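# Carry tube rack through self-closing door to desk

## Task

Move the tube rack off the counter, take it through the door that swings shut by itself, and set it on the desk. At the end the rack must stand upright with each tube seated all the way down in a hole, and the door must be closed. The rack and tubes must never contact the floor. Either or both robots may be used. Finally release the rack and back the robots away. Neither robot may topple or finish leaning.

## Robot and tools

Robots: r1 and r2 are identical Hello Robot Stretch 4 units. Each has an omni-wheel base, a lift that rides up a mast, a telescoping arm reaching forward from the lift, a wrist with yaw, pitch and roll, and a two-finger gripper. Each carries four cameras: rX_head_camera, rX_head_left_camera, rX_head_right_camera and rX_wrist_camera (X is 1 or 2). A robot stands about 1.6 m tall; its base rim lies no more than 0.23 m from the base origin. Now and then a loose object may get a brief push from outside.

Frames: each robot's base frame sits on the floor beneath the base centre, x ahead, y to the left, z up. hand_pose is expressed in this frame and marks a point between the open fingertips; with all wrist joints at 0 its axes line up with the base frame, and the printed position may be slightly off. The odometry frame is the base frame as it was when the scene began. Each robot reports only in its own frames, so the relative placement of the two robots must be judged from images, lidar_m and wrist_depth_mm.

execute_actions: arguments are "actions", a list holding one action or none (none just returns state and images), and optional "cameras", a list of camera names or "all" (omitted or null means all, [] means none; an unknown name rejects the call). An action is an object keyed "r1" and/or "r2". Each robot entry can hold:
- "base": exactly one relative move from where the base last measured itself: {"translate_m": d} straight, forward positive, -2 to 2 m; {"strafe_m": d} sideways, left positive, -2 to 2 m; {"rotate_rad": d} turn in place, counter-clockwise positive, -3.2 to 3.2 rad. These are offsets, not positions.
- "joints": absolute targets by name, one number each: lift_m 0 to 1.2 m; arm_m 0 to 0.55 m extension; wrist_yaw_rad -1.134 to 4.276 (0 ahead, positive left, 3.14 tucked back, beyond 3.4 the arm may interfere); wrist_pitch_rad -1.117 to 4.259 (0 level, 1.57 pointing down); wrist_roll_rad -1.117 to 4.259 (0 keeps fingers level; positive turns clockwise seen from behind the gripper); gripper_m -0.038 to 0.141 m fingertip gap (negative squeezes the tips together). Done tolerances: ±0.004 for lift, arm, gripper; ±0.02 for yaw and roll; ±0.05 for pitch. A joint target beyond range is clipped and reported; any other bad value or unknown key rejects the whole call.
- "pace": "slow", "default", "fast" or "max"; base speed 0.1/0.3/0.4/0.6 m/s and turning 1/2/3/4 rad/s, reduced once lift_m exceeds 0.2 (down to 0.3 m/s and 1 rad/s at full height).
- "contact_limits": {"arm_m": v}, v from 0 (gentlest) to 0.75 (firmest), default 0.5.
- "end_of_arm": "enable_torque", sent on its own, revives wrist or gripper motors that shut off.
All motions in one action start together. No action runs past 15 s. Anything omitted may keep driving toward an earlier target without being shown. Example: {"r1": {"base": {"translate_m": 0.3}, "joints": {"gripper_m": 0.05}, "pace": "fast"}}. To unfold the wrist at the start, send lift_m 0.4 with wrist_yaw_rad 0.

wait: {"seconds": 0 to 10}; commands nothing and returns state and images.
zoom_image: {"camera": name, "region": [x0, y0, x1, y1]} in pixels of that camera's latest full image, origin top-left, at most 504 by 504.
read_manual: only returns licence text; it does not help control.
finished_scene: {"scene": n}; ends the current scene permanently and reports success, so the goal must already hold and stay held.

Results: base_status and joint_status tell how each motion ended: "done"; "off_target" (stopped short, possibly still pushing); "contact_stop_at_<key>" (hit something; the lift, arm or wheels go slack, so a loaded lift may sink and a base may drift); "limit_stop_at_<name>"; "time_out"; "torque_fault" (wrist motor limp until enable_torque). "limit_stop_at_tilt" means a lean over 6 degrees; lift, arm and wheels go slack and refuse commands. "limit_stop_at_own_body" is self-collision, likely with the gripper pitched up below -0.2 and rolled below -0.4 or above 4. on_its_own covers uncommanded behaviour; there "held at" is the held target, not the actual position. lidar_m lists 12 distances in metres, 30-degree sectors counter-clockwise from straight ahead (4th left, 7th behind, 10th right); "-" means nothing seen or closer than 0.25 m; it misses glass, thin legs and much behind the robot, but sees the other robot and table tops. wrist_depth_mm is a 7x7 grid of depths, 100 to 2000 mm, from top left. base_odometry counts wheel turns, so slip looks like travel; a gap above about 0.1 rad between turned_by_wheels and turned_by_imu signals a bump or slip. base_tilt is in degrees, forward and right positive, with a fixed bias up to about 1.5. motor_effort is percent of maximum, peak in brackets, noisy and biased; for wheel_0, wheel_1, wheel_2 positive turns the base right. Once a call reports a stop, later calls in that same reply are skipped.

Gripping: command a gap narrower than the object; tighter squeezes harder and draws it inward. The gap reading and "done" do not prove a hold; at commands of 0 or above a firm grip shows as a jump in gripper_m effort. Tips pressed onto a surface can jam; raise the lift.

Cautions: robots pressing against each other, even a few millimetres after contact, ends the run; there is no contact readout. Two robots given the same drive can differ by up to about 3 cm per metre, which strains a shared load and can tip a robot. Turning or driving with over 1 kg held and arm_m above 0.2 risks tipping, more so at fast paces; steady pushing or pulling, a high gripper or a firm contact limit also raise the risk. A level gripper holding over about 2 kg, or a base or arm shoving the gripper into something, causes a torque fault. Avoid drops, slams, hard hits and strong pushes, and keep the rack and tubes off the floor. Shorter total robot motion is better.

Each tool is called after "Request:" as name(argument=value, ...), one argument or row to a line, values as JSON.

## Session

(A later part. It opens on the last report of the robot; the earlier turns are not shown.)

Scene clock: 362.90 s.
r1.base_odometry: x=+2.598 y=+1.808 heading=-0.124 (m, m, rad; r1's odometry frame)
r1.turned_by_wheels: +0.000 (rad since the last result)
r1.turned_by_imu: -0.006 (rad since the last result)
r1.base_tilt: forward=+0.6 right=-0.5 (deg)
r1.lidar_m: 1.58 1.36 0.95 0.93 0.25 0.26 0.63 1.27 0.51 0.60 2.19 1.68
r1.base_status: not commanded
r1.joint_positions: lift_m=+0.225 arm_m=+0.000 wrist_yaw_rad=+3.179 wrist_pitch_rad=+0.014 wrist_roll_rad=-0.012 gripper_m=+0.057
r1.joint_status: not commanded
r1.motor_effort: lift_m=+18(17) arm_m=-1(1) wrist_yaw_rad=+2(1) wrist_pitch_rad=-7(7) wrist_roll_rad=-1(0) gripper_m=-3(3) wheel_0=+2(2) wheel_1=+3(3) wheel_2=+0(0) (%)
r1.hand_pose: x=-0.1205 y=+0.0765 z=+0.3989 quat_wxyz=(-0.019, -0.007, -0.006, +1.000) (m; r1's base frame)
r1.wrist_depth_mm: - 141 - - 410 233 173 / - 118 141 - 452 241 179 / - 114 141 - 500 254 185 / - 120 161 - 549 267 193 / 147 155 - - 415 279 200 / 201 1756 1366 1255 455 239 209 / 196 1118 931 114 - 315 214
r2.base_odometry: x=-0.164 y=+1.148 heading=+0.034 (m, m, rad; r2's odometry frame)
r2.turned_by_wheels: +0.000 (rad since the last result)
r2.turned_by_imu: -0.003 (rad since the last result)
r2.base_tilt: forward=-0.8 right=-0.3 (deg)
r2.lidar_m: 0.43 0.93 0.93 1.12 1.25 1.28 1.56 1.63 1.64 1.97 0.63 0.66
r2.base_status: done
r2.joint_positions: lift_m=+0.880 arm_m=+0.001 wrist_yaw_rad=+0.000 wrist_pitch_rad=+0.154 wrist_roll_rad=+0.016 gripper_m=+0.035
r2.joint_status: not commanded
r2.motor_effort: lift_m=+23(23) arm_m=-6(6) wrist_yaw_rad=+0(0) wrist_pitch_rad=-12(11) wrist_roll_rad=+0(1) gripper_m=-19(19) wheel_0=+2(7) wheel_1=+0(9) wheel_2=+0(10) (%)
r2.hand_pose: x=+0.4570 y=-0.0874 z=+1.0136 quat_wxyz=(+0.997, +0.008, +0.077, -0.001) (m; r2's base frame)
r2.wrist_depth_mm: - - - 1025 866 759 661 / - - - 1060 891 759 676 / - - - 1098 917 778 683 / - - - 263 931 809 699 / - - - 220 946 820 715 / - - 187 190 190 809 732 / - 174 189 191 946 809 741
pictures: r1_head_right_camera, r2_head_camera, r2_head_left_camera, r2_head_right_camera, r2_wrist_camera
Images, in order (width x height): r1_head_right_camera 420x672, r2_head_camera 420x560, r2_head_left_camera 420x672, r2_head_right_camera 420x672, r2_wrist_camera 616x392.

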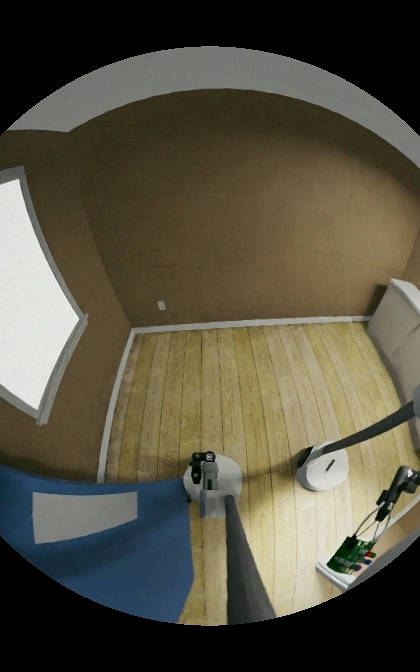

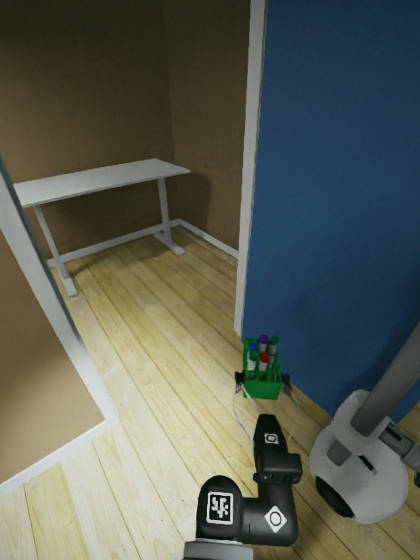

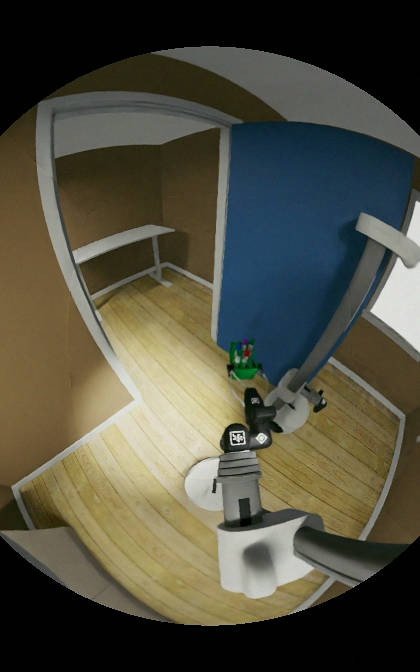

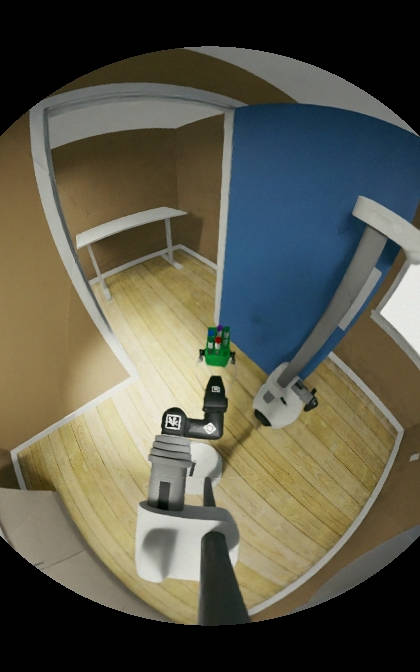

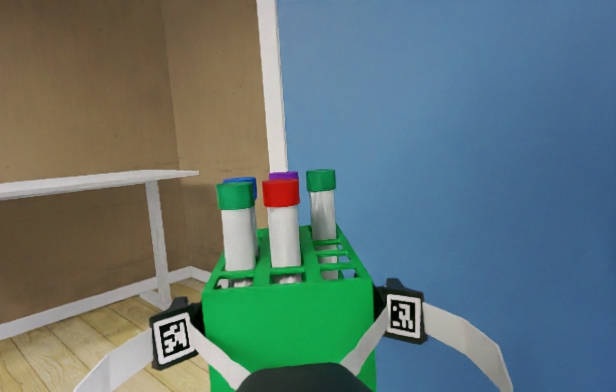

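Request:
execute_actions(
  actions=[
    {"r2": {"base": {"translate_m": 0.62}}},
  ],
  cameras=["r2_head_left_camera", "r2_head_right_camera", "r2_wrist_camera"],
)

Request:
execute_actions(
  actions=[
    {"r2": {"base": {"rotate_rad": 0.753}, "pace": "slow"}},
  ],
  cameras=["r1_head_right_camera", "r2_head_camera", "r2_head_left_camera", "r2_head_right_camera", "r2_wrist_camera"],
)

Scene clock: 380.87 s.
r1.base_odometry: x=+2.598 y=+1.808 heading=-0.124 (m, m, rad; r1's odometry frame)
r1.turned_by_wheels: +0.000 (rad since the last result)
r1.turned_by_imu: -0.006 (rad since the last result)
r1.base_tilt: forward=+0.7 right=-0.4 (deg)
r1.lidar_m: 1.58 1.37 0.97 0.93 0.25 0.28 0.66 0.44 0.43 2.13 2.22 1.66
r1.base_status: not commanded
r1.joint_positions: lift_m=+0.225 arm_m=+0.000 wrist_yaw_rad=+3.179 wrist_pitch_rad=+0.014 wrist_roll_rad=-0.012 gripper_m=+0.057
r1.joint_status: not commanded
r1.motor_effort: lift_m=+18(18) arm_m=-1(1) wrist_yaw_rad=+1(1) wrist_pitch_rad=-7(7) wrist_roll_rad=-1(0) gripper_m=-2(5) wheel_0=+2(2) wheel_1=+3(3) wheel_2=+0(0) (%)
r1.hand_pose: x=-0.1205 y=+0.0765 z=+0.3989 quat_wxyz=(-0.019, -0.007, -0.006, +1.000) (m; r1's base frame)
r1.wrist_depth_mm: - 141 - - 413 234 173 / - 118 141 - 452 241 179 / - 114 142 - 492 254 186 / - 120 161 - 554 267 194 / 147 155 - - 415 278 200 / 202 1661 1397 1255 455 238 209 / 195 609 946 114 - 314 215
r2.base_odometry: x=+0.455 y=+1.169 heading=+0.035 (m, m, rad; r2's odometry frame)
r2.turned_by_wheels: +0.000 (rad since the last result)
r2.turned_by_imu: +0.000 (rad since the last result)
r2.base_tilt: forward=-0.8 right=-0.3 (deg)
r2.lidar_m: 0.43 1.84 0.67 0.60 1.10 1.70 2.09 2.09 0.44 0.42 0.60 0.60
r2.base_status: done
r2.joint_positions: lift_m=+0.880 arm_m=+0.001 wrist_yaw_rad=+0.000 wrist_pitch_rad=+0.154 wrist_roll_rad=+0.016 gripper_m=+0.035
r2.joint_status: not commanded
r2.motor_effort: lift_m=+23(23) arm_m=-6(6) wrist_yaw_rad=+1(0) wrist_pitch_rad=-11(11) wrist_roll_rad=+1(0) gripper_m=-19(19) wheel_0=+2(6) wheel_1=+2(6) wheel_2=+1(8) (%)
r2.hand_pose: x=+0.4570 y=-0.0874 z=+1.0137 quat_wxyz=(+0.997, +0.008, +0.077, -0.001) (m; r2's base frame)
r2.wrist_depth_mm: - - 1921 488 415 359 320 / - - - 500 424 366 324 / - - - 521 436 373 330 / - - 1921 264 442 379 338 / - - - 220 449 389 343 / - - 187 189 190 389 349 / - 174 190 191 455 389 355
pictures: r2_head_left_camera, r2_head_right_camera, r2_wrist_camera
Images, in order (width x height): r2_head_left_camera 420x672, r2_head_right_camera 420x672, r2_wrist_camera 616x392.

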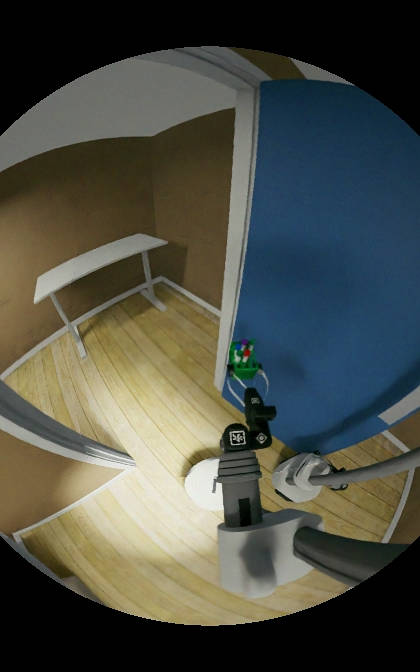

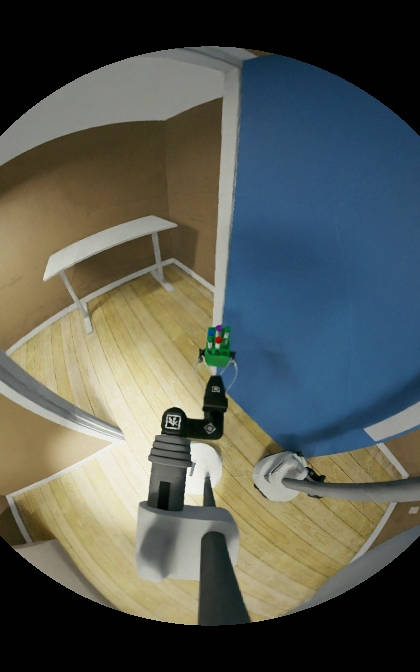

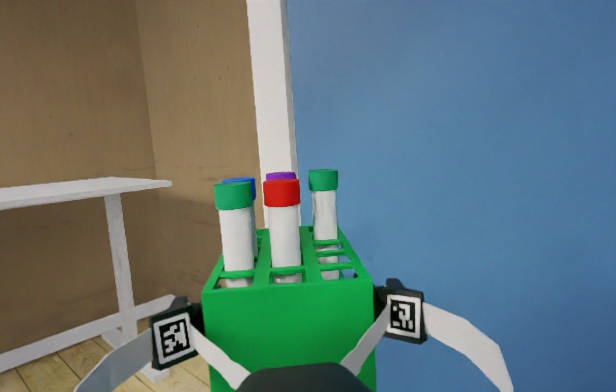

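Scene clock: 382.90 s.
r1.base_odometry: x=+2.598 y=+1.808 heading=-0.124 (m, m, rad; r1's odometry frame)
r1.turned_by_wheels: +0.000 (rad since the last result)
r1.turned_by_imu: -0.001 (rad since the last result)
r1.base_tilt: forward=+0.5 right=-0.4 (deg)
r1.lidar_m: 1.58 1.35 0.94 0.92 0.25 0.26 0.67 0.44 0.45 2.14 2.21 1.66
r1.base_status: not commanded
r1.joint_positions: lift_m=+0.225 arm_m=+0.000 wrist_yaw_rad=+3.179 wrist_pitch_rad=+0.014 wrist_roll_rad=-0.012 gripper_m=+0.057
r1.joint_status: not commanded
r1.motor_effort: lift_m=+18(18) arm_m=-1(1) wrist_yaw_rad=+1(1) wrist_pitch_rad=-7(7) wrist_roll_rad=+1(0) gripper_m=-2(2) wheel_0=+2(2) wheel_1=+3(3) wheel_2=+0(0) (%)
r1.hand_pose: x=-0.1205 y=+0.0765 z=+0.3989 quat_wxyz=(-0.019, -0.007, -0.006, +1.000) (m; r1's base frame)
r1.wrist_depth_mm: - 141 - - 415 234 173 / - 118 141 - 449 240 179 / - 114 141 - 500 254 186 / - 120 162 - 549 266 194 / 147 156 - - 415 278 201 / 202 1756 1366 1229 452 239 208 / 196 621 917 114 - 315 214
r2.base_odometry: x=+0.455 y=+1.169 heading=+0.787 (m, m, rad; r2's odometry frame)
r2.turned_by_wheels: +0.752 (rad since the last result)
r2.turned_by_imu: +0.749 (rad since the last result)
r2.base_tilt: forward=-0.8 right=-0.3 (deg)
r2.lidar_m: 0.45 0.62 0.70 1.69 1.78 2.17 2.08 0.44 0.44 0.60 0.61 1.88
r2.base_status: done
r2.joint_positions: lift_m=+0.880 arm_m=+0.001 wrist_yaw_rad=+0.000 wrist_pitch_rad=+0.154 wrist_roll_rad=+0.016 gripper_m=+0.035
r2.joint_status: not commanded
r2.motor_effort: lift_m=+23(22) arm_m=-6(5) wrist_yaw_rad=+0(2) wrist_pitch_rad=-12(12) wrist_roll_rad=+1(0) gripper_m=-18(19) wheel_0=-3(6) wheel_1=-2(4) wheel_2=-2(9) (%)
r2.hand_pose: x=+0.4570 y=-0.0874 z=+1.0137 quat_wxyz=(+0.997, +0.008, +0.077, -0.001) (m; r2's base frame)
r2.wrist_depth_mm: - - - - - - 1756 / - - - - - - 1756 / - - - - - - 1921 / - - 1983 264 - - 1808 / - - - 219 - - 1863 / - - 188 190 190 - 1863 / - 174 190 192 1808 1756 1808
pictures: r1_head_right_camera, r2_head_camera, r2_head_left_camera, r2_head_right_camera, r2_wrist_camera
Images, in order (width x height): r1_head_right_camera 420x672, r2_head_camera 420x560, r2_head_left_camera 420x672, r2_head_right_camera 420x672, r2_wrist_camera 616x392.

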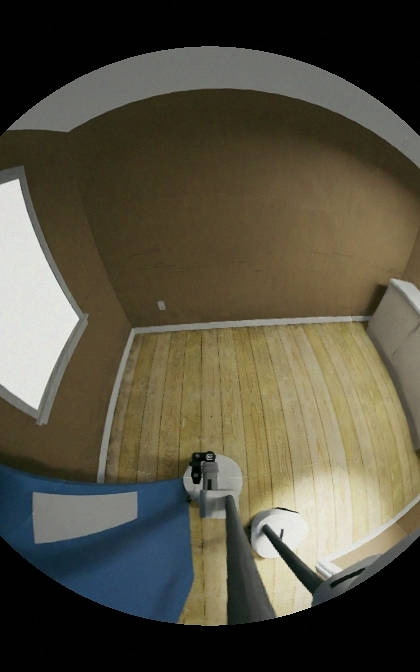

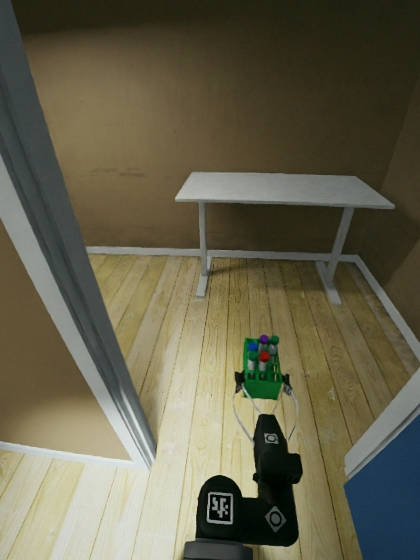

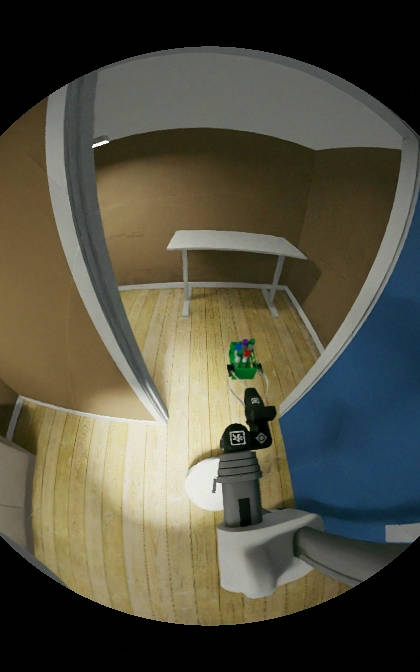

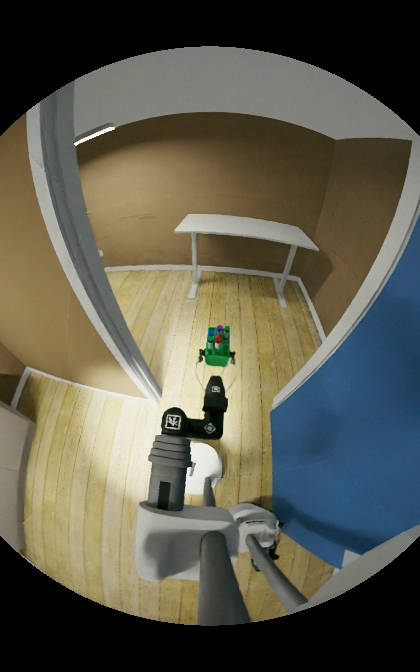

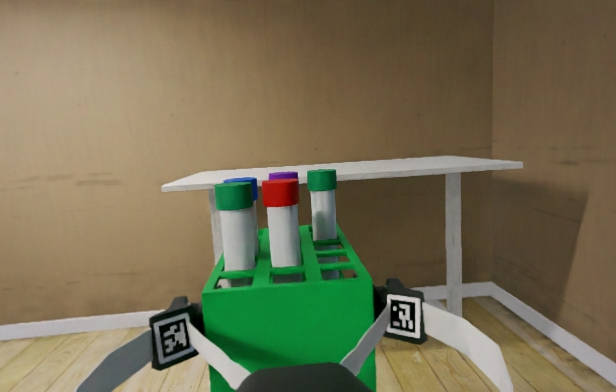

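Request:
execute_actions(
  actions=[
    {"r2": {"base": {"translate_m": 1.1}, "joints": {"lift_m": 1.0}}},
  ],
  cameras=["r1_head_right_camera", "r2_head_camera", "r2_head_left_camera", "r2_head_right_camera", "r2_wrist_camera"],
)

Scene clock: 418.00 s.
r1.base_odometry: x=+2.598 y=+1.808 heading=-0.124 (m, m, rad; r1's odometry frame)
r1.turned_by_wheels: +0.000 (rad since the last result)
r1.turned_by_imu: -0.006 (rad since the last result)
r1.base_tilt: forward=+0.6 right=-0.4 (deg)
r1.lidar_m: 1.58 1.36 0.98 0.93 0.25 0.28 0.67 1.27 1.39 2.14 2.20 1.67
r1.base_status: not commanded
r1.joint_positions: lift_m=+0.225 arm_m=+0.000 wrist_yaw_rad=+3.179 wrist_pitch_rad=+0.014 wrist_roll_rad=-0.012 gripper_m=+0.057
r1.joint_status: not commanded
r1.motor_effort: lift_m=+18(18) arm_m=-1(1) wrist_yaw_rad=+1(1) wrist_pitch_rad=-7(7) wrist_roll_rad=+0(0) gripper_m=-2(2) wheel_0=+2(2) wheel_1=+3(3) wheel_2=+0(0) (%)
r1.hand_pose: x=-0.1205 y=+0.0765 z=+0.3989 quat_wxyz=(-0.019, -0.007, -0.006, +1.000) (m; r1's base frame)
r1.wrist_depth_mm: - 141 - - 415 234 173 / - 118 141 - 452 240 179 / - 114 142 - 500 253 186 / - 120 161 - 554 267 194 / 147 156 1661 - 418 278 201 / 201 1808 1366 1229 459 237 209 / 196 1118 960 114 - 314 215
r2.base_odometry: x=+1.231 y=+1.949 heading=+0.787 (m, m, rad; r2's odometry frame)
r2.turned_by_wheels: +0.000 (rad since the last result)
r2.turned_by_imu: -0.001 (rad since the last result)
r2.base_tilt: forward=-0.8 right=-0.3 (deg)
r2.lidar_m: 0.44 0.77 2.19 1.80 0.65 0.57 1.42 0.87 0.79 1.40 1.03 0.76
r2.base_status: done
r2.joint_positions: lift_m=+1.000 arm_m=+0.001 wrist_yaw_rad=+0.000 wrist_pitch_rad=+0.154 wrist_roll_rad=+0.016 gripper_m=+0.035
r2.joint_status: all done
r2.motor_effort: lift_m=+22(22) arm_m=-6(6) wrist_yaw_rad=+1(0) wrist_pitch_rad=-11(12) wrist_roll_rad=+1(1) gripper_m=-20(21) wheel_0=+2(7) wheel_1=+1(3) wheel_2=+0(9) (%)
r2.hand_pose: x=+0.4570 y=-0.0874 z=+1.1337 quat_wxyz=(+0.997, +0.008, +0.077, -0.001) (m; r2's base frame)
r2.wrist_depth_mm: 1205 1229 1229 1255 1281 1308 1308 / 1229 1255 1255 1281 1336 1308 1366 / 1255 1255 1308 1308 1336 1397 1366 / 1255 1308 1281 265 1336 1366 1397 / 1308 1042 842 222 904 878 842 / 715 691 188 189 190 603 621 / 549 174 190 191 1430 1499 1499
pictures: r1_head_right_camera, r2_head_camera, r2_head_left_camera, r2_head_right_camera, r2_wrist_camera
Images, in order (width x height): r1_head_right_camera 420x672, r2_head_camera 420x560, r2_head_left_camera 420x672, r2_head_right_camera 420x672, r2_wrist_camera 616x392.

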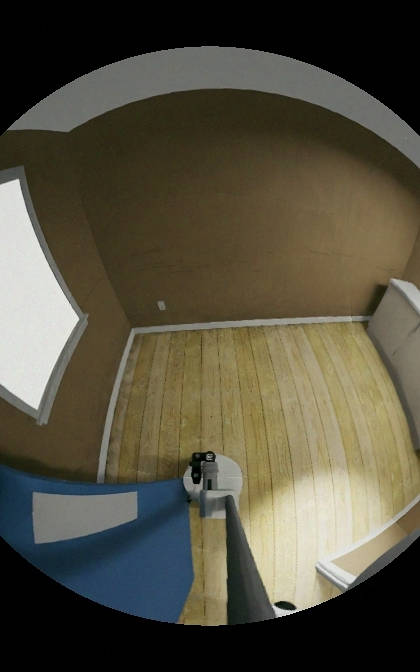

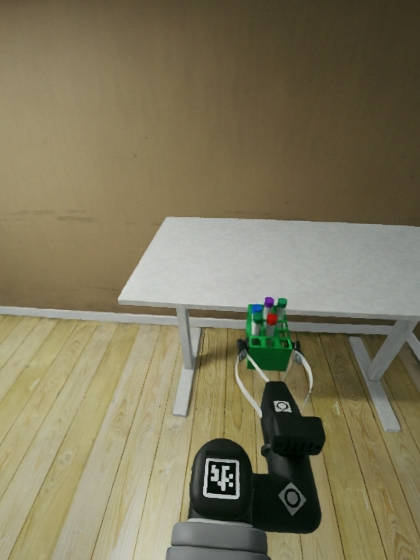

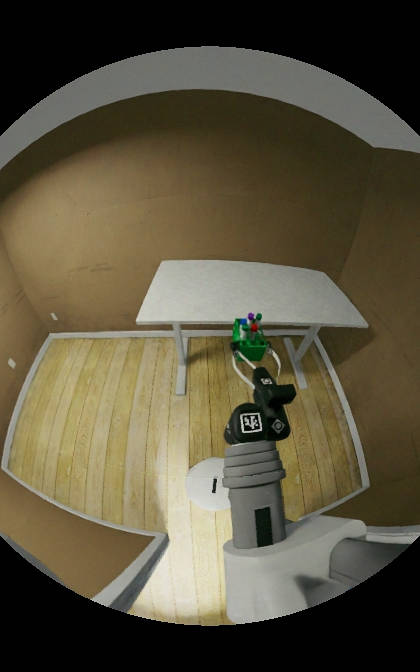

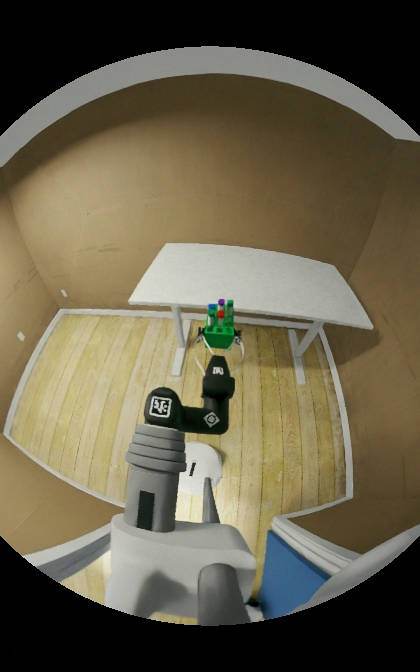

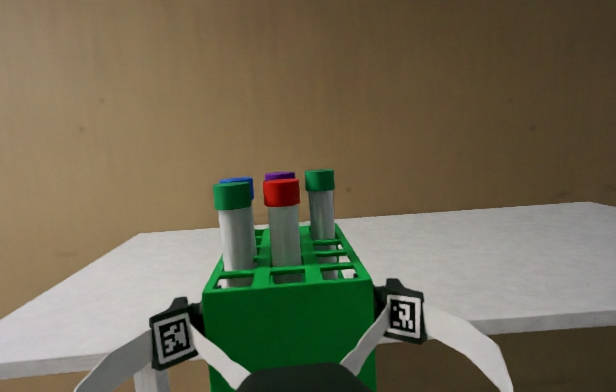

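Request:
execute_actions(
  actions=[
    {"r1": {"base": {"translate_m": -0.4}}, "r2": {"base": {"translate_m": 0.25}, "joints": {"lift_m": 0.915, "arm_m": 0.3}}},
  ],
  cameras=["r1_head_right_camera", "r2_head_camera", "r2_head_right_camera", "r2_wrist_camera"],
)

Scene clock: 447.07 s.
r1.base_odometry: x=+2.201 y=+1.857 heading=-0.124 (m, m, rad; r1's odometry frame)
r1.turned_by_wheels: +0.000 (rad since the last result)
r1.turned_by_imu: -0.006 (rad since the last result)
r1.base_tilt: forward=+0.6 right=-0.4 (deg)
r1.lidar_m: 1.96 0.29 0.25 - 0.25 0.26 0.61 1.29 0.98 2.14 2.23 2.09
r1.base_status: done
r1.joint_positions: lift_m=+0.225 arm_m=+0.000 wrist_yaw_rad=+3.179 wrist_pitch_rad=+0.014 wrist_roll_rad=-0.012 gripper_m=+0.057
r1.joint_status: not commanded
r1.motor_effort: lift_m=+18(18) arm_m=-1(1) wrist_yaw_rad=+1(1) wrist_pitch_rad=-7(7) wrist_roll_rad=-1(1) gripper_m=+1(2) wheel_0=-5(7) wheel_1=+1(2) wheel_2=+0(8) (%)
r1.hand_pose: x=-0.1205 y=+0.0765 z=+0.3989 quat_wxyz=(-0.019, -0.007, -0.006, +1.000) (m; r1's base frame)
r1.wrist_depth_mm: - 141 - - 382 227 171 / - 118 141 - 415 233 177 / - 114 142 - 455 246 183 / - 120 161 - 496 257 190 / 148 155 1576 - 389 270 198 / 202 1708 1430 1229 424 232 204 / 195 1098 946 114 - 300 211
r2.base_odometry: x=+1.408 y=+2.126 heading=+0.788 (m, m, rad; r2's odometry frame)
r2.turned_by_wheels: +0.000 (rad since the last result)
r2.turned_by_imu: +0.001 (rad since the last result)
r2.base_tilt: forward=-0.9 right=-0.4 (deg)
r2.lidar_m: 0.49 0.50 1.83 2.30 0.99 0.79 1.29 0.95 0.99 1.39 0.68 0.50
r2.base_status: done
r2.joint_positions: lift_m=+0.915 arm_m=+0.299 wrist_yaw_rad=+0.000 wrist_pitch_rad=+0.154 wrist_roll_rad=+0.016 gripper_m=+0.035
r2.joint_status: all done
r2.motor_effort: lift_m=+17(21) arm_m=+6(7) wrist_yaw_rad=+0(1) wrist_pitch_rad=-11(12) wrist_roll_rad=+0(0) gripper_m=-19(21) wheel_0=+0(6) wheel_1=+2(4) wheel_2=+2(11) (%)
r2.hand_pose: x=+0.7550 y=-0.0874 z=+1.0492 quat_wxyz=(+0.997, +0.008, +0.077, -0.001) (m; r2's base frame)
r2.wrist_depth_mm: 707 707 723 741 741 759 768 / 707 732 741 750 759 768 788 / 723 741 750 768 778 788 798 / 750 750 750 265 788 809 820 / 750 715 569 224 615 585 574 / 477 462 188 189 190 404 399 / 351 174 190 191 300 294 307
pictures: r1_head_right_camera, r2_head_camera, r2_head_right_camera, r2_wrist_camera
Images, in order (width x height): r1_head_right_camera 420x672, r2_head_camera 420x560, r2_head_right_camera 420x672, r2_wrist_camera 616x392.

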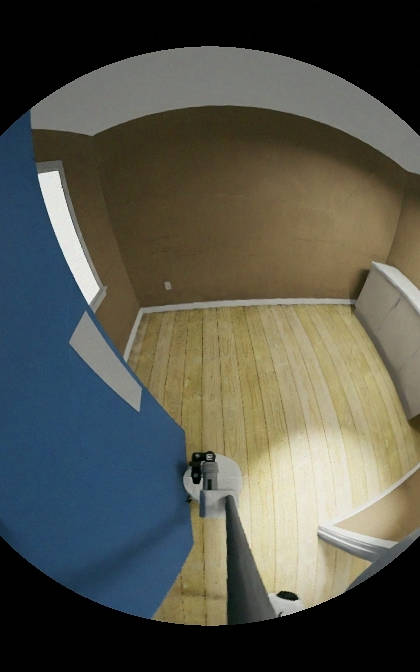

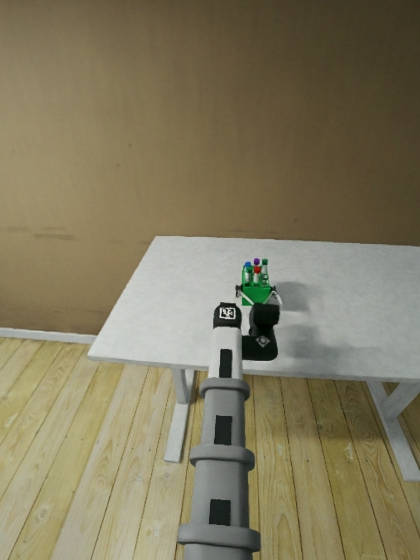

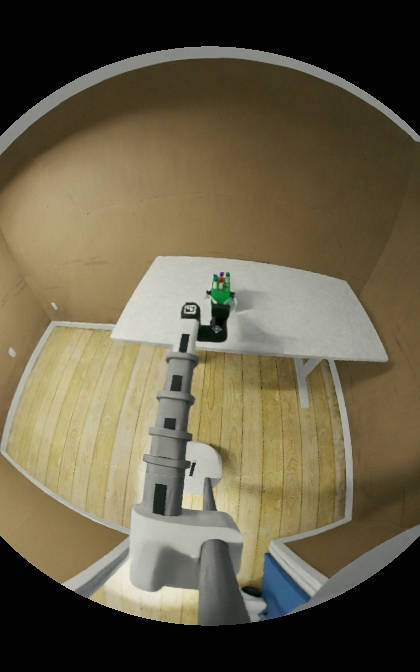

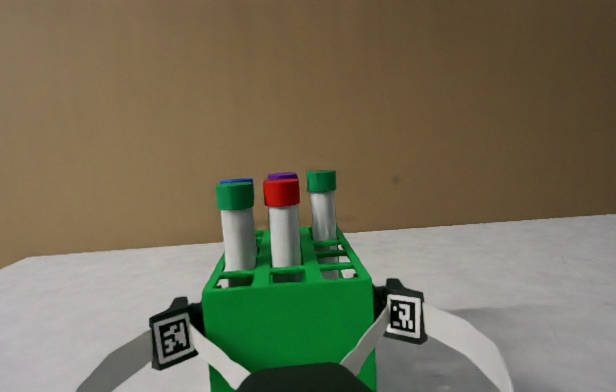

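Request:
execute_actions(
  actions=[
    {"r1": {"base": {"strafe_m": -0.38}}, "r2": {"joints": {"lift_m": 0.877}, "pace": "slow"}},
  ],
  cameras=["r1_head_left_camera", "r1_head_right_camera", "r2_wrist_camera"],
)

Scene clock: 456.90 s.
r1.base_odometry: x=+2.154 y=+1.480 heading=-0.124 (m, m, rad; r1's odometry frame)
r1.turned_by_wheels: +0.000 (rad since the last result)
r1.turned_by_imu: -0.003 (rad since the last result)
r1.base_tilt: forward=+0.6 right=-0.4 (deg)
r1.lidar_m: 2.01 0.25 - 0.25 0.28 0.63 1.20 0.71 0.80 1.78 1.83 2.09
r1.base_status: done
r1.joint_positions: lift_m=+0.225 arm_m=+0.000 wrist_yaw_rad=+3.179 wrist_pitch_rad=+0.014 wrist_roll_rad=-0.012 gripper_m=+0.057
r1.joint_status: not commanded
r1.motor_effort: lift_m=+17(18) arm_m=-1(1) wrist_yaw_rad=+1(2) wrist_pitch_rad=-7(7) wrist_roll_rad=+1(1) gripper_m=-2(3) wheel_0=+0(7) wheel_1=+2(12) wheel_2=+0(3) (%)
r1.hand_pose: x=-0.1205 y=+0.0766 z=+0.3989 quat_wxyz=(-0.019, -0.007, -0.006, +1.000) (m; r1's base frame)
r1.wrist_depth_mm: - 141 1336 - - - 530 / - 119 141 - - - 559 / - 114 142 - - - 640 / - 120 161 - - - 759 / 147 155 - 1464 1983 1863 809 / 202 1576 1366 1255 1078 1008 931 / 196 960 946 114 - 820 759
r2.base_odometry: x=+1.408 y=+2.126 heading=+0.788 (m, m, rad; r2's odometry frame)
r2.turned_by_wheels: +0.000 (rad since the last result)
r2.turned_by_imu: +0.001 (rad since the last result)
r2.base_tilt: forward=-0.8 right=-0.3 (deg)
r2.lidar_m: 0.49 0.53 1.85 2.31 0.98 0.78 1.21 0.93 0.98 1.39 0.70 0.52
r2.base_status: not commanded
r2.joint_positions: lift_m=+0.877 arm_m=+0.299 wrist_yaw_rad=+0.000 wrist_pitch_rad=+0.154 wrist_roll_rad=+0.016 gripper_m=+0.035
r2.joint_status: all done
r2.motor_effort: lift_m=+16(14) arm_m=+6(6) wrist_yaw_rad=+0(0) wrist_pitch_rad=-11(11) wrist_roll_rad=+0(1) gripper_m=-19(17) wheel_0=+1(0) wheel_1=+2(2) wheel_2=+2(2) (%)
r2.hand_pose: x=+0.7550 y=-0.0874 z=+1.0112 quat_wxyz=(+0.997, +0.008, +0.077, -0.001) (m; r2's base frame)
r2.wrist_depth_mm: 699 707 715 732 741 759 778 / 715 723 741 750 750 759 788 / 723 732 750 768 778 788 788 / 732 768 750 265 788 798 820 / 603 564 452 223 492 469 449 / 382 368 188 190 190 322 317 / 281 174 190 191 238 234 242
pictures: r1_head_left_camera, r1_head_right_camera, r2_wrist_camera
Images, in order (width x height): r1_head_left_camera 420x672, r1_head_right_camera 420x672, r2_wrist_camera 616x392.

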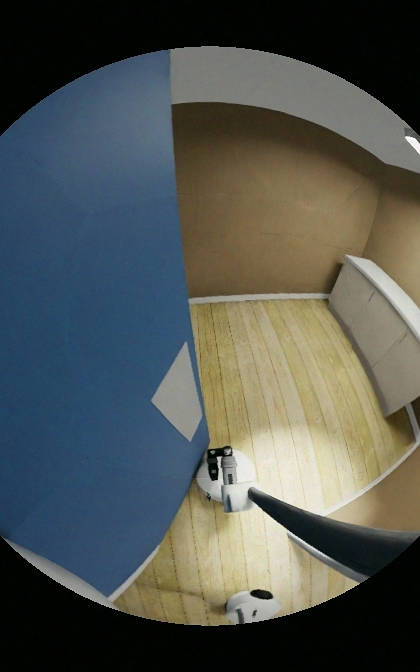

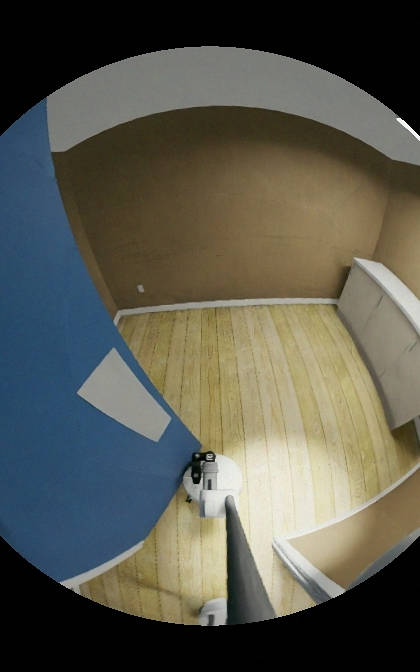

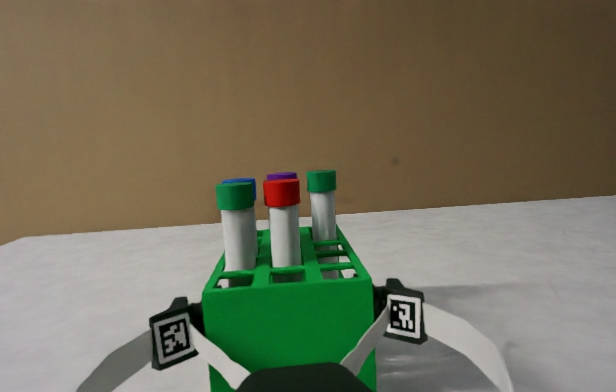

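Request:
execute_actions(
  actions=[
    {"r1": {"base": {"translate_m": -0.5}}, "r2": {"joints": {"lift_m": 0.874, "gripper_m": 0.14}}},
  ],
  cameras=["r1_head_left_camera", "r1_head_right_camera", "r2_head_camera", "r2_wrist_camera"],
)

Scene clock: 465.50 s.
r1.base_odometry: x=+1.658 y=+1.542 heading=-0.124 (m, m, rad; r1's odometry frame)
r1.turned_by_wheels: +0.000 (rad since the last result)
r1.turned_by_imu: -0.003 (rad since the last result)
r1.base_tilt: forward=+0.6 right=-0.4 (deg)
r1.lidar_m: 0.25 - 0.25 0.25 0.57 1.50 0.71 0.79 0.43 0.39 1.86 0.33
r1.base_status: done
r1.joint_positions: lift_m=+0.225 arm_m=+0.000 wrist_yaw_rad=+3.181 wrist_pitch_rad=+0.014 wrist_roll_rad=-0.012 gripper_m=+0.057
r1.joint_status: not commanded
r1.motor_effort: lift_m=+17(17) arm_m=-1(1) wrist_yaw_rad=-5(6) wrist_pitch_rad=-7(7) wrist_roll_rad=+0(1) gripper_m=-3(3) wheel_0=-2(8) wheel_1=+2(5) wheel_2=-4(10) (%)
r1.hand_pose: x=-0.1207 y=+0.0759 z=+0.3989 quat_wxyz=(-0.020, -0.007, -0.006, +1.000) (m; r1's base frame)
r1.wrist_depth_mm: - 141 1366 - - - 1756 / - 119 141 1756 1863 - 1808 / - 113 141 - - - 1863 / - 119 159 - - - 1983 / 147 153 - - 1983 1808 1537 / 200 1808 931 878 1060 1008 1042 / 195 1118 891 114 - 842 778
r2.base_odometry: x=+1.408 y=+2.126 heading=+0.788 (m, m, rad; r2's odometry frame)
r2.turned_by_wheels: +0.000 (rad since the last result)
r2.turned_by_imu: +0.001 (rad since the last result)
r2.base_tilt: forward=-0.8 right=-0.3 (deg)
r2.lidar_m: 0.50 0.49 1.83 2.30 1.01 0.78 0.71 0.84 0.97 1.40 0.68 0.52
r2.base_status: not commanded
r2.joint_positions: lift_m=+0.874 arm_m=+0.299 wrist_yaw_rad=+0.000 wrist_pitch_rad=+0.152 wrist_roll_rad=+0.016 gripper_m=+0.140
r2.joint_status: all done
r2.motor_effort: lift_m=+16(14) arm_m=+5(5) wrist_yaw_rad=+0(0) wrist_pitch_rad=-5(11) wrist_roll_rad=+1(1) gripper_m=-1(20) wheel_0=+1(0) wheel_1=+2(2) wheel_2=+2(2) (%)
r2.hand_pose: x=+0.7551 y=-0.0874 z=+1.0089 quat_wxyz=(+0.997, +0.008, +0.076, -0.001) (m; r2's base frame)
r2.wrist_depth_mm: 691 715 732 741 741 759 778 / 715 715 750 741 759 768 778 / 723 732 750 768 778 788 788 / 732 741 759 276 778 798 809 / 603 569 445 232 488 466 449 / 379 211 201 202 203 283 314 / 276 241 205 150 242 242 240
pictures: r1_head_left_camera, r1_head_right_camera, r2_head_camera, r2_wrist_camera
Images, in order (width x height): r1_head_left_camera 420x672, r1_head_right_camera 420x672, r2_head_camera 420x560, r2_wrist_camera 616x392.

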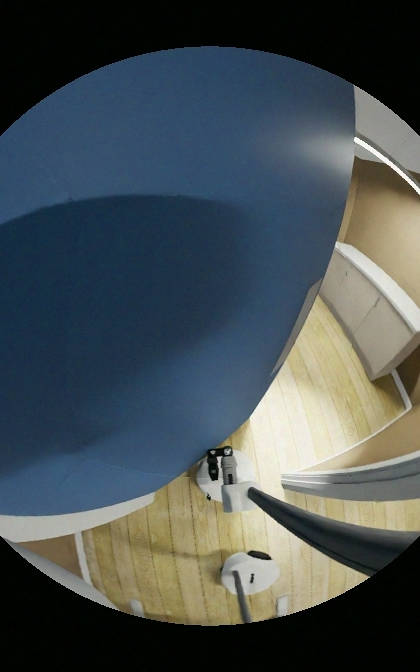

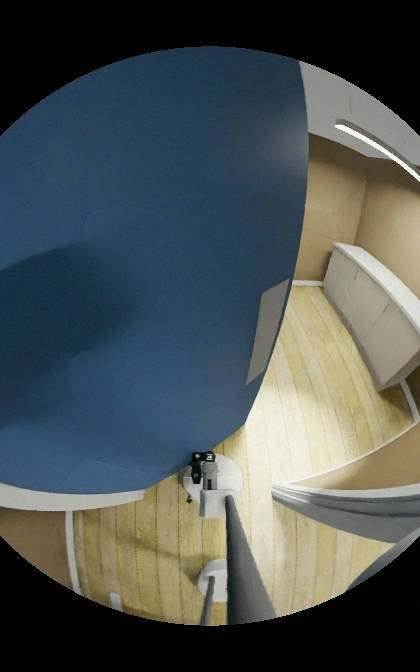

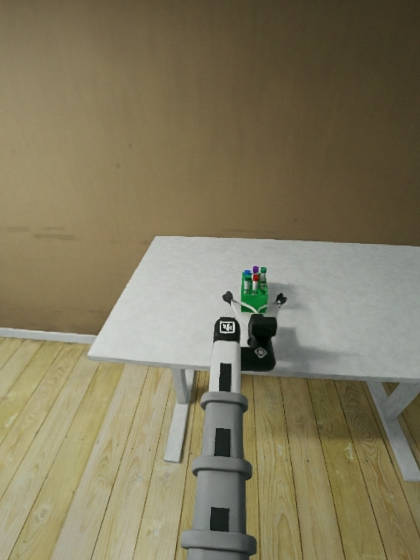

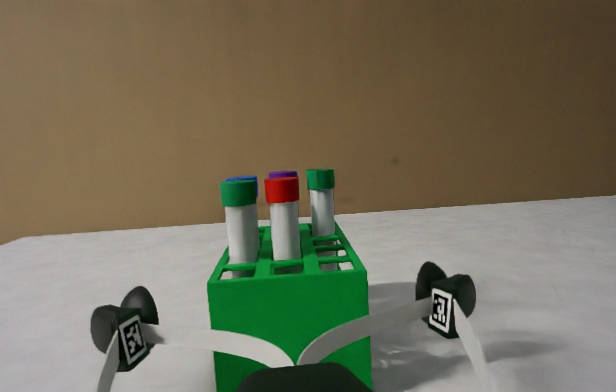

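Request:
execute_actions(
  actions=[
    {"r1": {"base": {"translate_m": -0.2}, "pace": "slow"}, "r2": {"joints": {"arm_m": 0.0}}},
  ],
  cameras=["r1_head_left_camera", "r2_head_left_camera", "r2_wrist_camera"],
)

Request:
execute_actions(
  actions=[
    {"r1": {"base": {"translate_m": -0.22}, "pace": "slow"}, "r2": {"base": {"strafe_m": 0.7}}},
  ],
)

Scene clock: 480.97 s.
r1.base_odometry: x=+1.459 y=+1.566 heading=-0.124 (m, m, rad; r1's odometry frame)
r1.turned_by_wheels: +0.000 (rad since the last result)
r1.turned_by_imu: -0.003 (rad since the last result)
r1.base_tilt: forward=+0.6 right=-0.4 (deg)
r1.lidar_m: 0.25 - 0.25 0.39 1.36 1.25 0.52 0.57 2.52 0.40 0.44 0.25
r1.base_status: done
r1.joint_positions: lift_m=+0.225 arm_m=+0.000 wrist_yaw_rad=+3.181 wrist_pitch_rad=+0.014 wrist_roll_rad=-0.012 gripper_m=+0.057
r1.joint_status: not commanded
r1.motor_effort: lift_m=+18(18) arm_m=-1(1) wrist_yaw_rad=-4(5) wrist_pitch_rad=-7(7) wrist_roll_rad=+0(0) gripper_m=-3(3) wheel_0=-1(6) wheel_1=-1(3) wheel_2=-1(5) (%)
r1.hand_pose: x=-0.1206 y=+0.0761 z=+0.3989 quat_wxyz=(-0.020, -0.007, -0.006, +1.000) (m; r1's base frame)
r1.wrist_depth_mm: - 141 723 - - 1464 1661 / - 120 141 1576 1983 - 1808 / - 113 142 - - - 1921 / - 119 160 - - - 1863 / 147 153 - - 1983 1708 1537 / 201 1756 788 715 1060 1008 1060 / 195 1078 668 114 - 842 788
r2.base_odometry: x=+1.408 y=+2.126 heading=+0.788 (m, m, rad; r2's odometry frame)
r2.turned_by_wheels: +0.000 (rad since the last result)
r2.turned_by_imu: +0.001 (rad since the last result)
r2.base_tilt: forward=-0.8 right=-0.3 (deg)
r2.lidar_m: 0.49 0.51 1.85 2.31 1.00 0.78 0.52 0.64 0.99 1.39 0.71 0.51
r2.base_status: not commanded
r2.joint_positions: lift_m=+0.874 arm_m=+0.001 wrist_yaw_rad=+0.000 wrist_pitch_rad=+0.152 wrist_roll_rad=+0.016 gripper_m=+0.140
r2.joint_status: all done
r2.motor_effort: lift_m=+16(16) arm_m=-6(8) wrist_yaw_rad=+0(0) wrist_pitch_rad=-7(7) wrist_roll_rad=+0(0) gripper_m=-3(2) wheel_0=+0(0) wheel_1=+2(2) wheel_2=+2(2) (%)
r2.hand_pose: x=+0.4571 y=-0.0874 z=+1.0087 quat_wxyz=(+0.997, +0.008, +0.076, -0.001) (m; r2's base frame)
r2.wrist_depth_mm: 960 991 1008 1008 1042 1042 1060 / 991 1025 1008 1025 1042 1060 1078 / 1025 1025 1042 1042 1078 1098 1118 / 1008 1025 1042 732 946 878 809 / 609 580 535 500 492 473 455 / 387 212 355 343 217 293 317 / 281 278 282 150 291 1182 1229
pictures: r1_head_left_camera, r2_head_left_camera, r2_wrist_camera
Images, in order (width x height): r1_head_left_camera 420x672, r2_head_left_camera 420x672, r2_wrist_camera 616x392.

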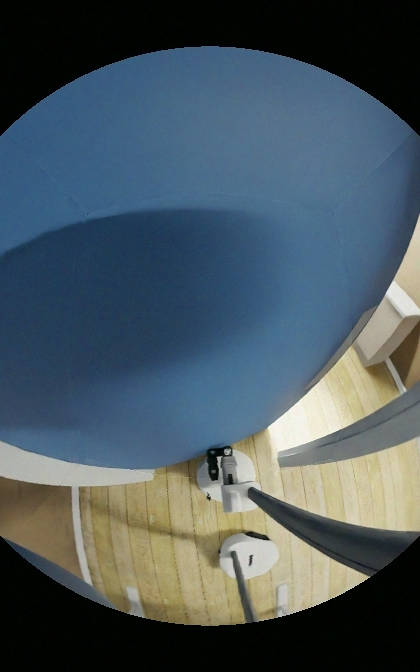

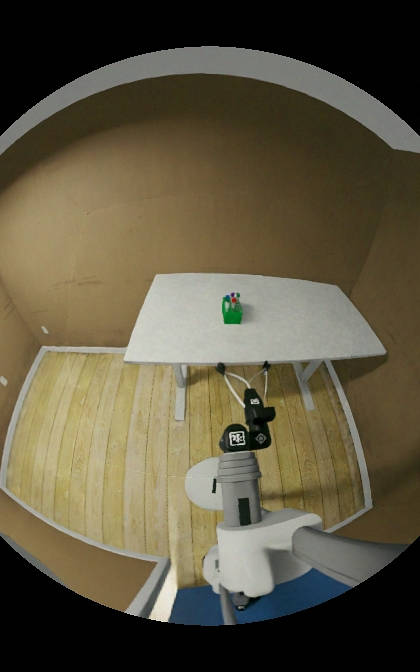

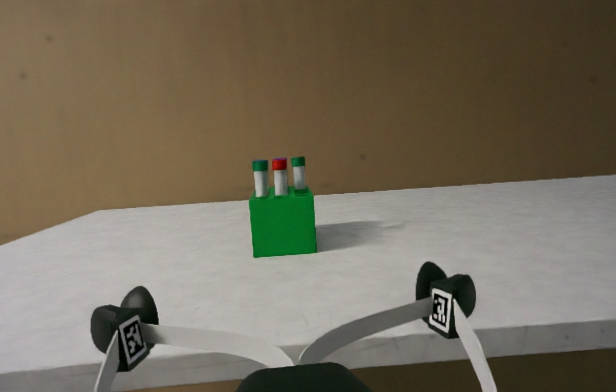

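Scene clock: 484.63 s.
r1.base_odometry: x=+1.241 y=+1.594 heading=-0.125 (m, m, rad; r1's odometry frame)
r1.turned_by_wheels: +0.000 (rad since the last result)
r1.turned_by_imu: -0.001 (rad since the last result)
r1.base_tilt: forward=+0.6 right=-0.5 (deg)
r1.lidar_m: 0.25 0.25 0.34 0.72 1.36 1.07 1.00 1.01 0.72 0.82 0.39 0.25
r1.base_status: done
r1.joint_positions: lift_m=+0.225 arm_m=+0.000 wrist_yaw_rad=+3.179 wrist_pitch_rad=+0.014 wrist_roll_rad=-0.012 gripper_m=+0.057
r1.joint_status: not commanded
r1.motor_effort: lift_m=+17(17) arm_m=-1(1) wrist_yaw_rad=+0(4) wrist_pitch_rad=-7(7) wrist_roll_rad=+0(0) gripper_m=-4(4) wheel_0=-2(3) wheel_1=-1(5) wheel_2=+0(5) (%)
r1.hand_pose: x=-0.1205 y=+0.0765 z=+0.3989 quat_wxyz=(-0.019, -0.007, -0.006, +1.000) (m; r1's base frame)
r1.wrist_depth_mm: - 141 1160 1336 1308 1366 1618 / - 118 141 1576 1921 1863 1756 / - 114 142 1983 1921 1921 1921 / - 120 161 1983 1921 1863 1863 / 147 156 1983 - 1983 1661 1430 / 201 1808 1366 1255 1078 1008 1042 / 195 1118 946 114 - 831 788
r2.base_odometry: x=+0.912 y=+2.620 heading=+0.788 (m, m, rad; r2's odometry frame)
r2.turned_by_wheels: +0.000 (rad since the last result)
r2.turned_by_imu: +0.001 (rad since the last result)
r2.base_tilt: forward=-0.8 right=-0.3 (deg)
r2.lidar_m: 1.22 1.32 1.68 1.60 0.99 0.73 0.69 0.72 0.71 2.10 0.72 0.58
r2.base_status: done
r2.joint_positions: lift_m=+0.874 arm_m=+0.001 wrist_yaw_rad=+0.000 wrist_pitch_rad=+0.152 wrist_roll_rad=+0.016 gripper_m=+0.140
r2.joint_status: not commanded
r2.motor_effort: lift_m=+18(18) arm_m=-6(6) wrist_yaw_rad=+0(1) wrist_pitch_rad=-7(7) wrist_roll_rad=+0(0) gripper_m=-1(2) wheel_0=+1(8) wheel_1=-1(9) wheel_2=+1(0) (%)
r2.hand_pose: x=+0.4571 y=-0.0874 z=+1.0086 quat_wxyz=(+0.997, +0.008, +0.076, -0.001) (m; r2's base frame)
r2.wrist_depth_mm: 976 991 1025 1025 1042 1060 1078 / 991 1025 1042 1025 1060 1060 1098 / 1025 1025 1042 1078 1078 1098 1138 / 1025 1060 1060 1078 1098 866 809 / 1042 1060 1078 1098 1098 480 455 / 1060 211 1118 1138 217 370 327 / 1098 1098 1138 150 1205 1182 1255
pictures: r1_head_camera, r1_head_left_camera, r1_head_right_camera, r1_wrist_camera, r2_head_camera, r2_head_left_camera, r2_head_right_camera, r2_wrist_camera
Images, in order (width x height): r1_head_camera 420x560, r1_head_left_camera 420x672, r1_head_right_camera 420x672, r1_wrist_camera 616x392, r2_head_camera 420x560, r2_head_left_camera 420x672, r2_head_right_camera 420x672, r2_wrist_camera 616x392.

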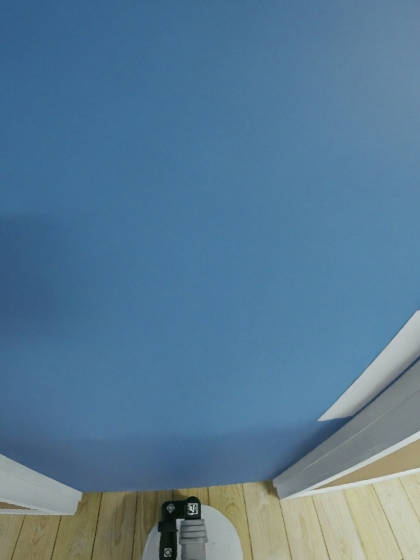

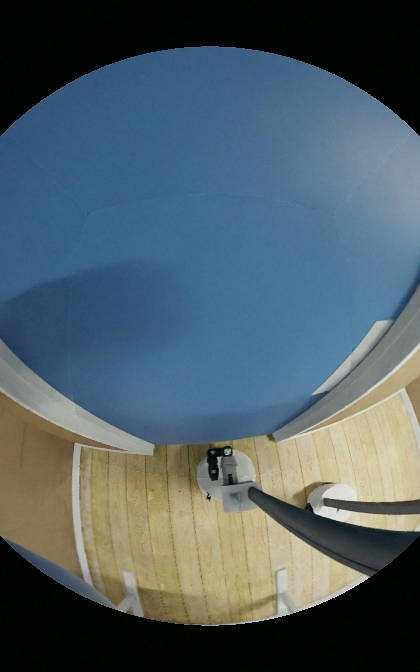

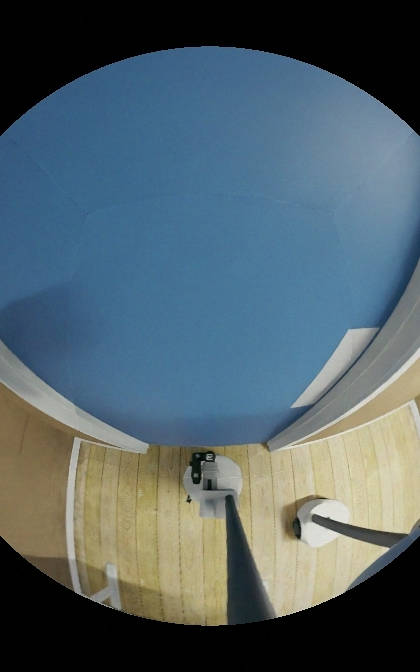

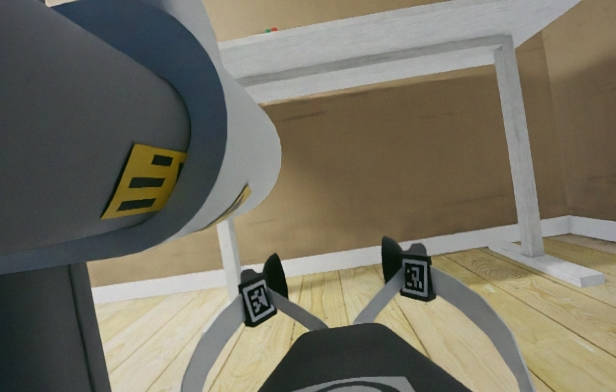

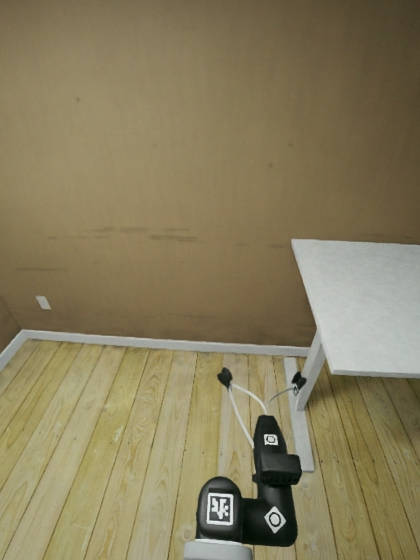

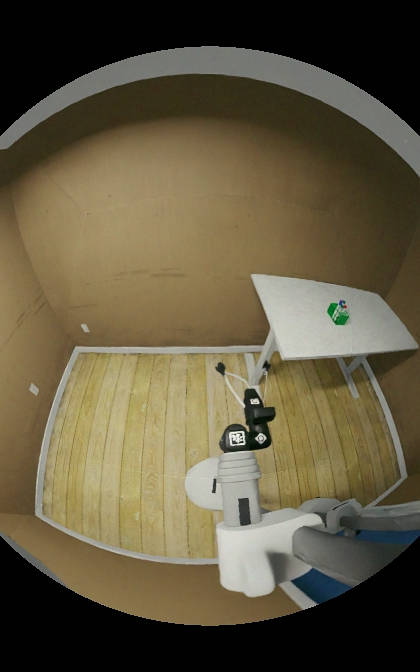

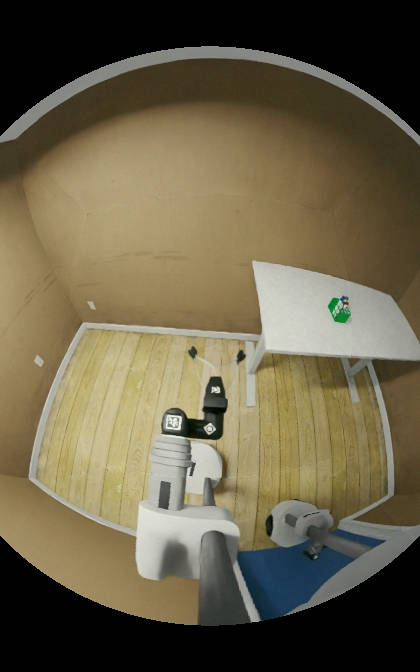

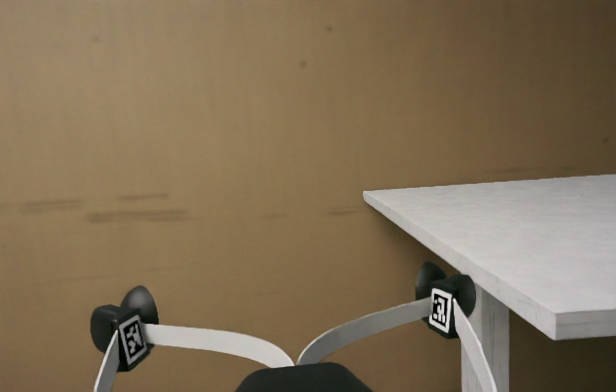

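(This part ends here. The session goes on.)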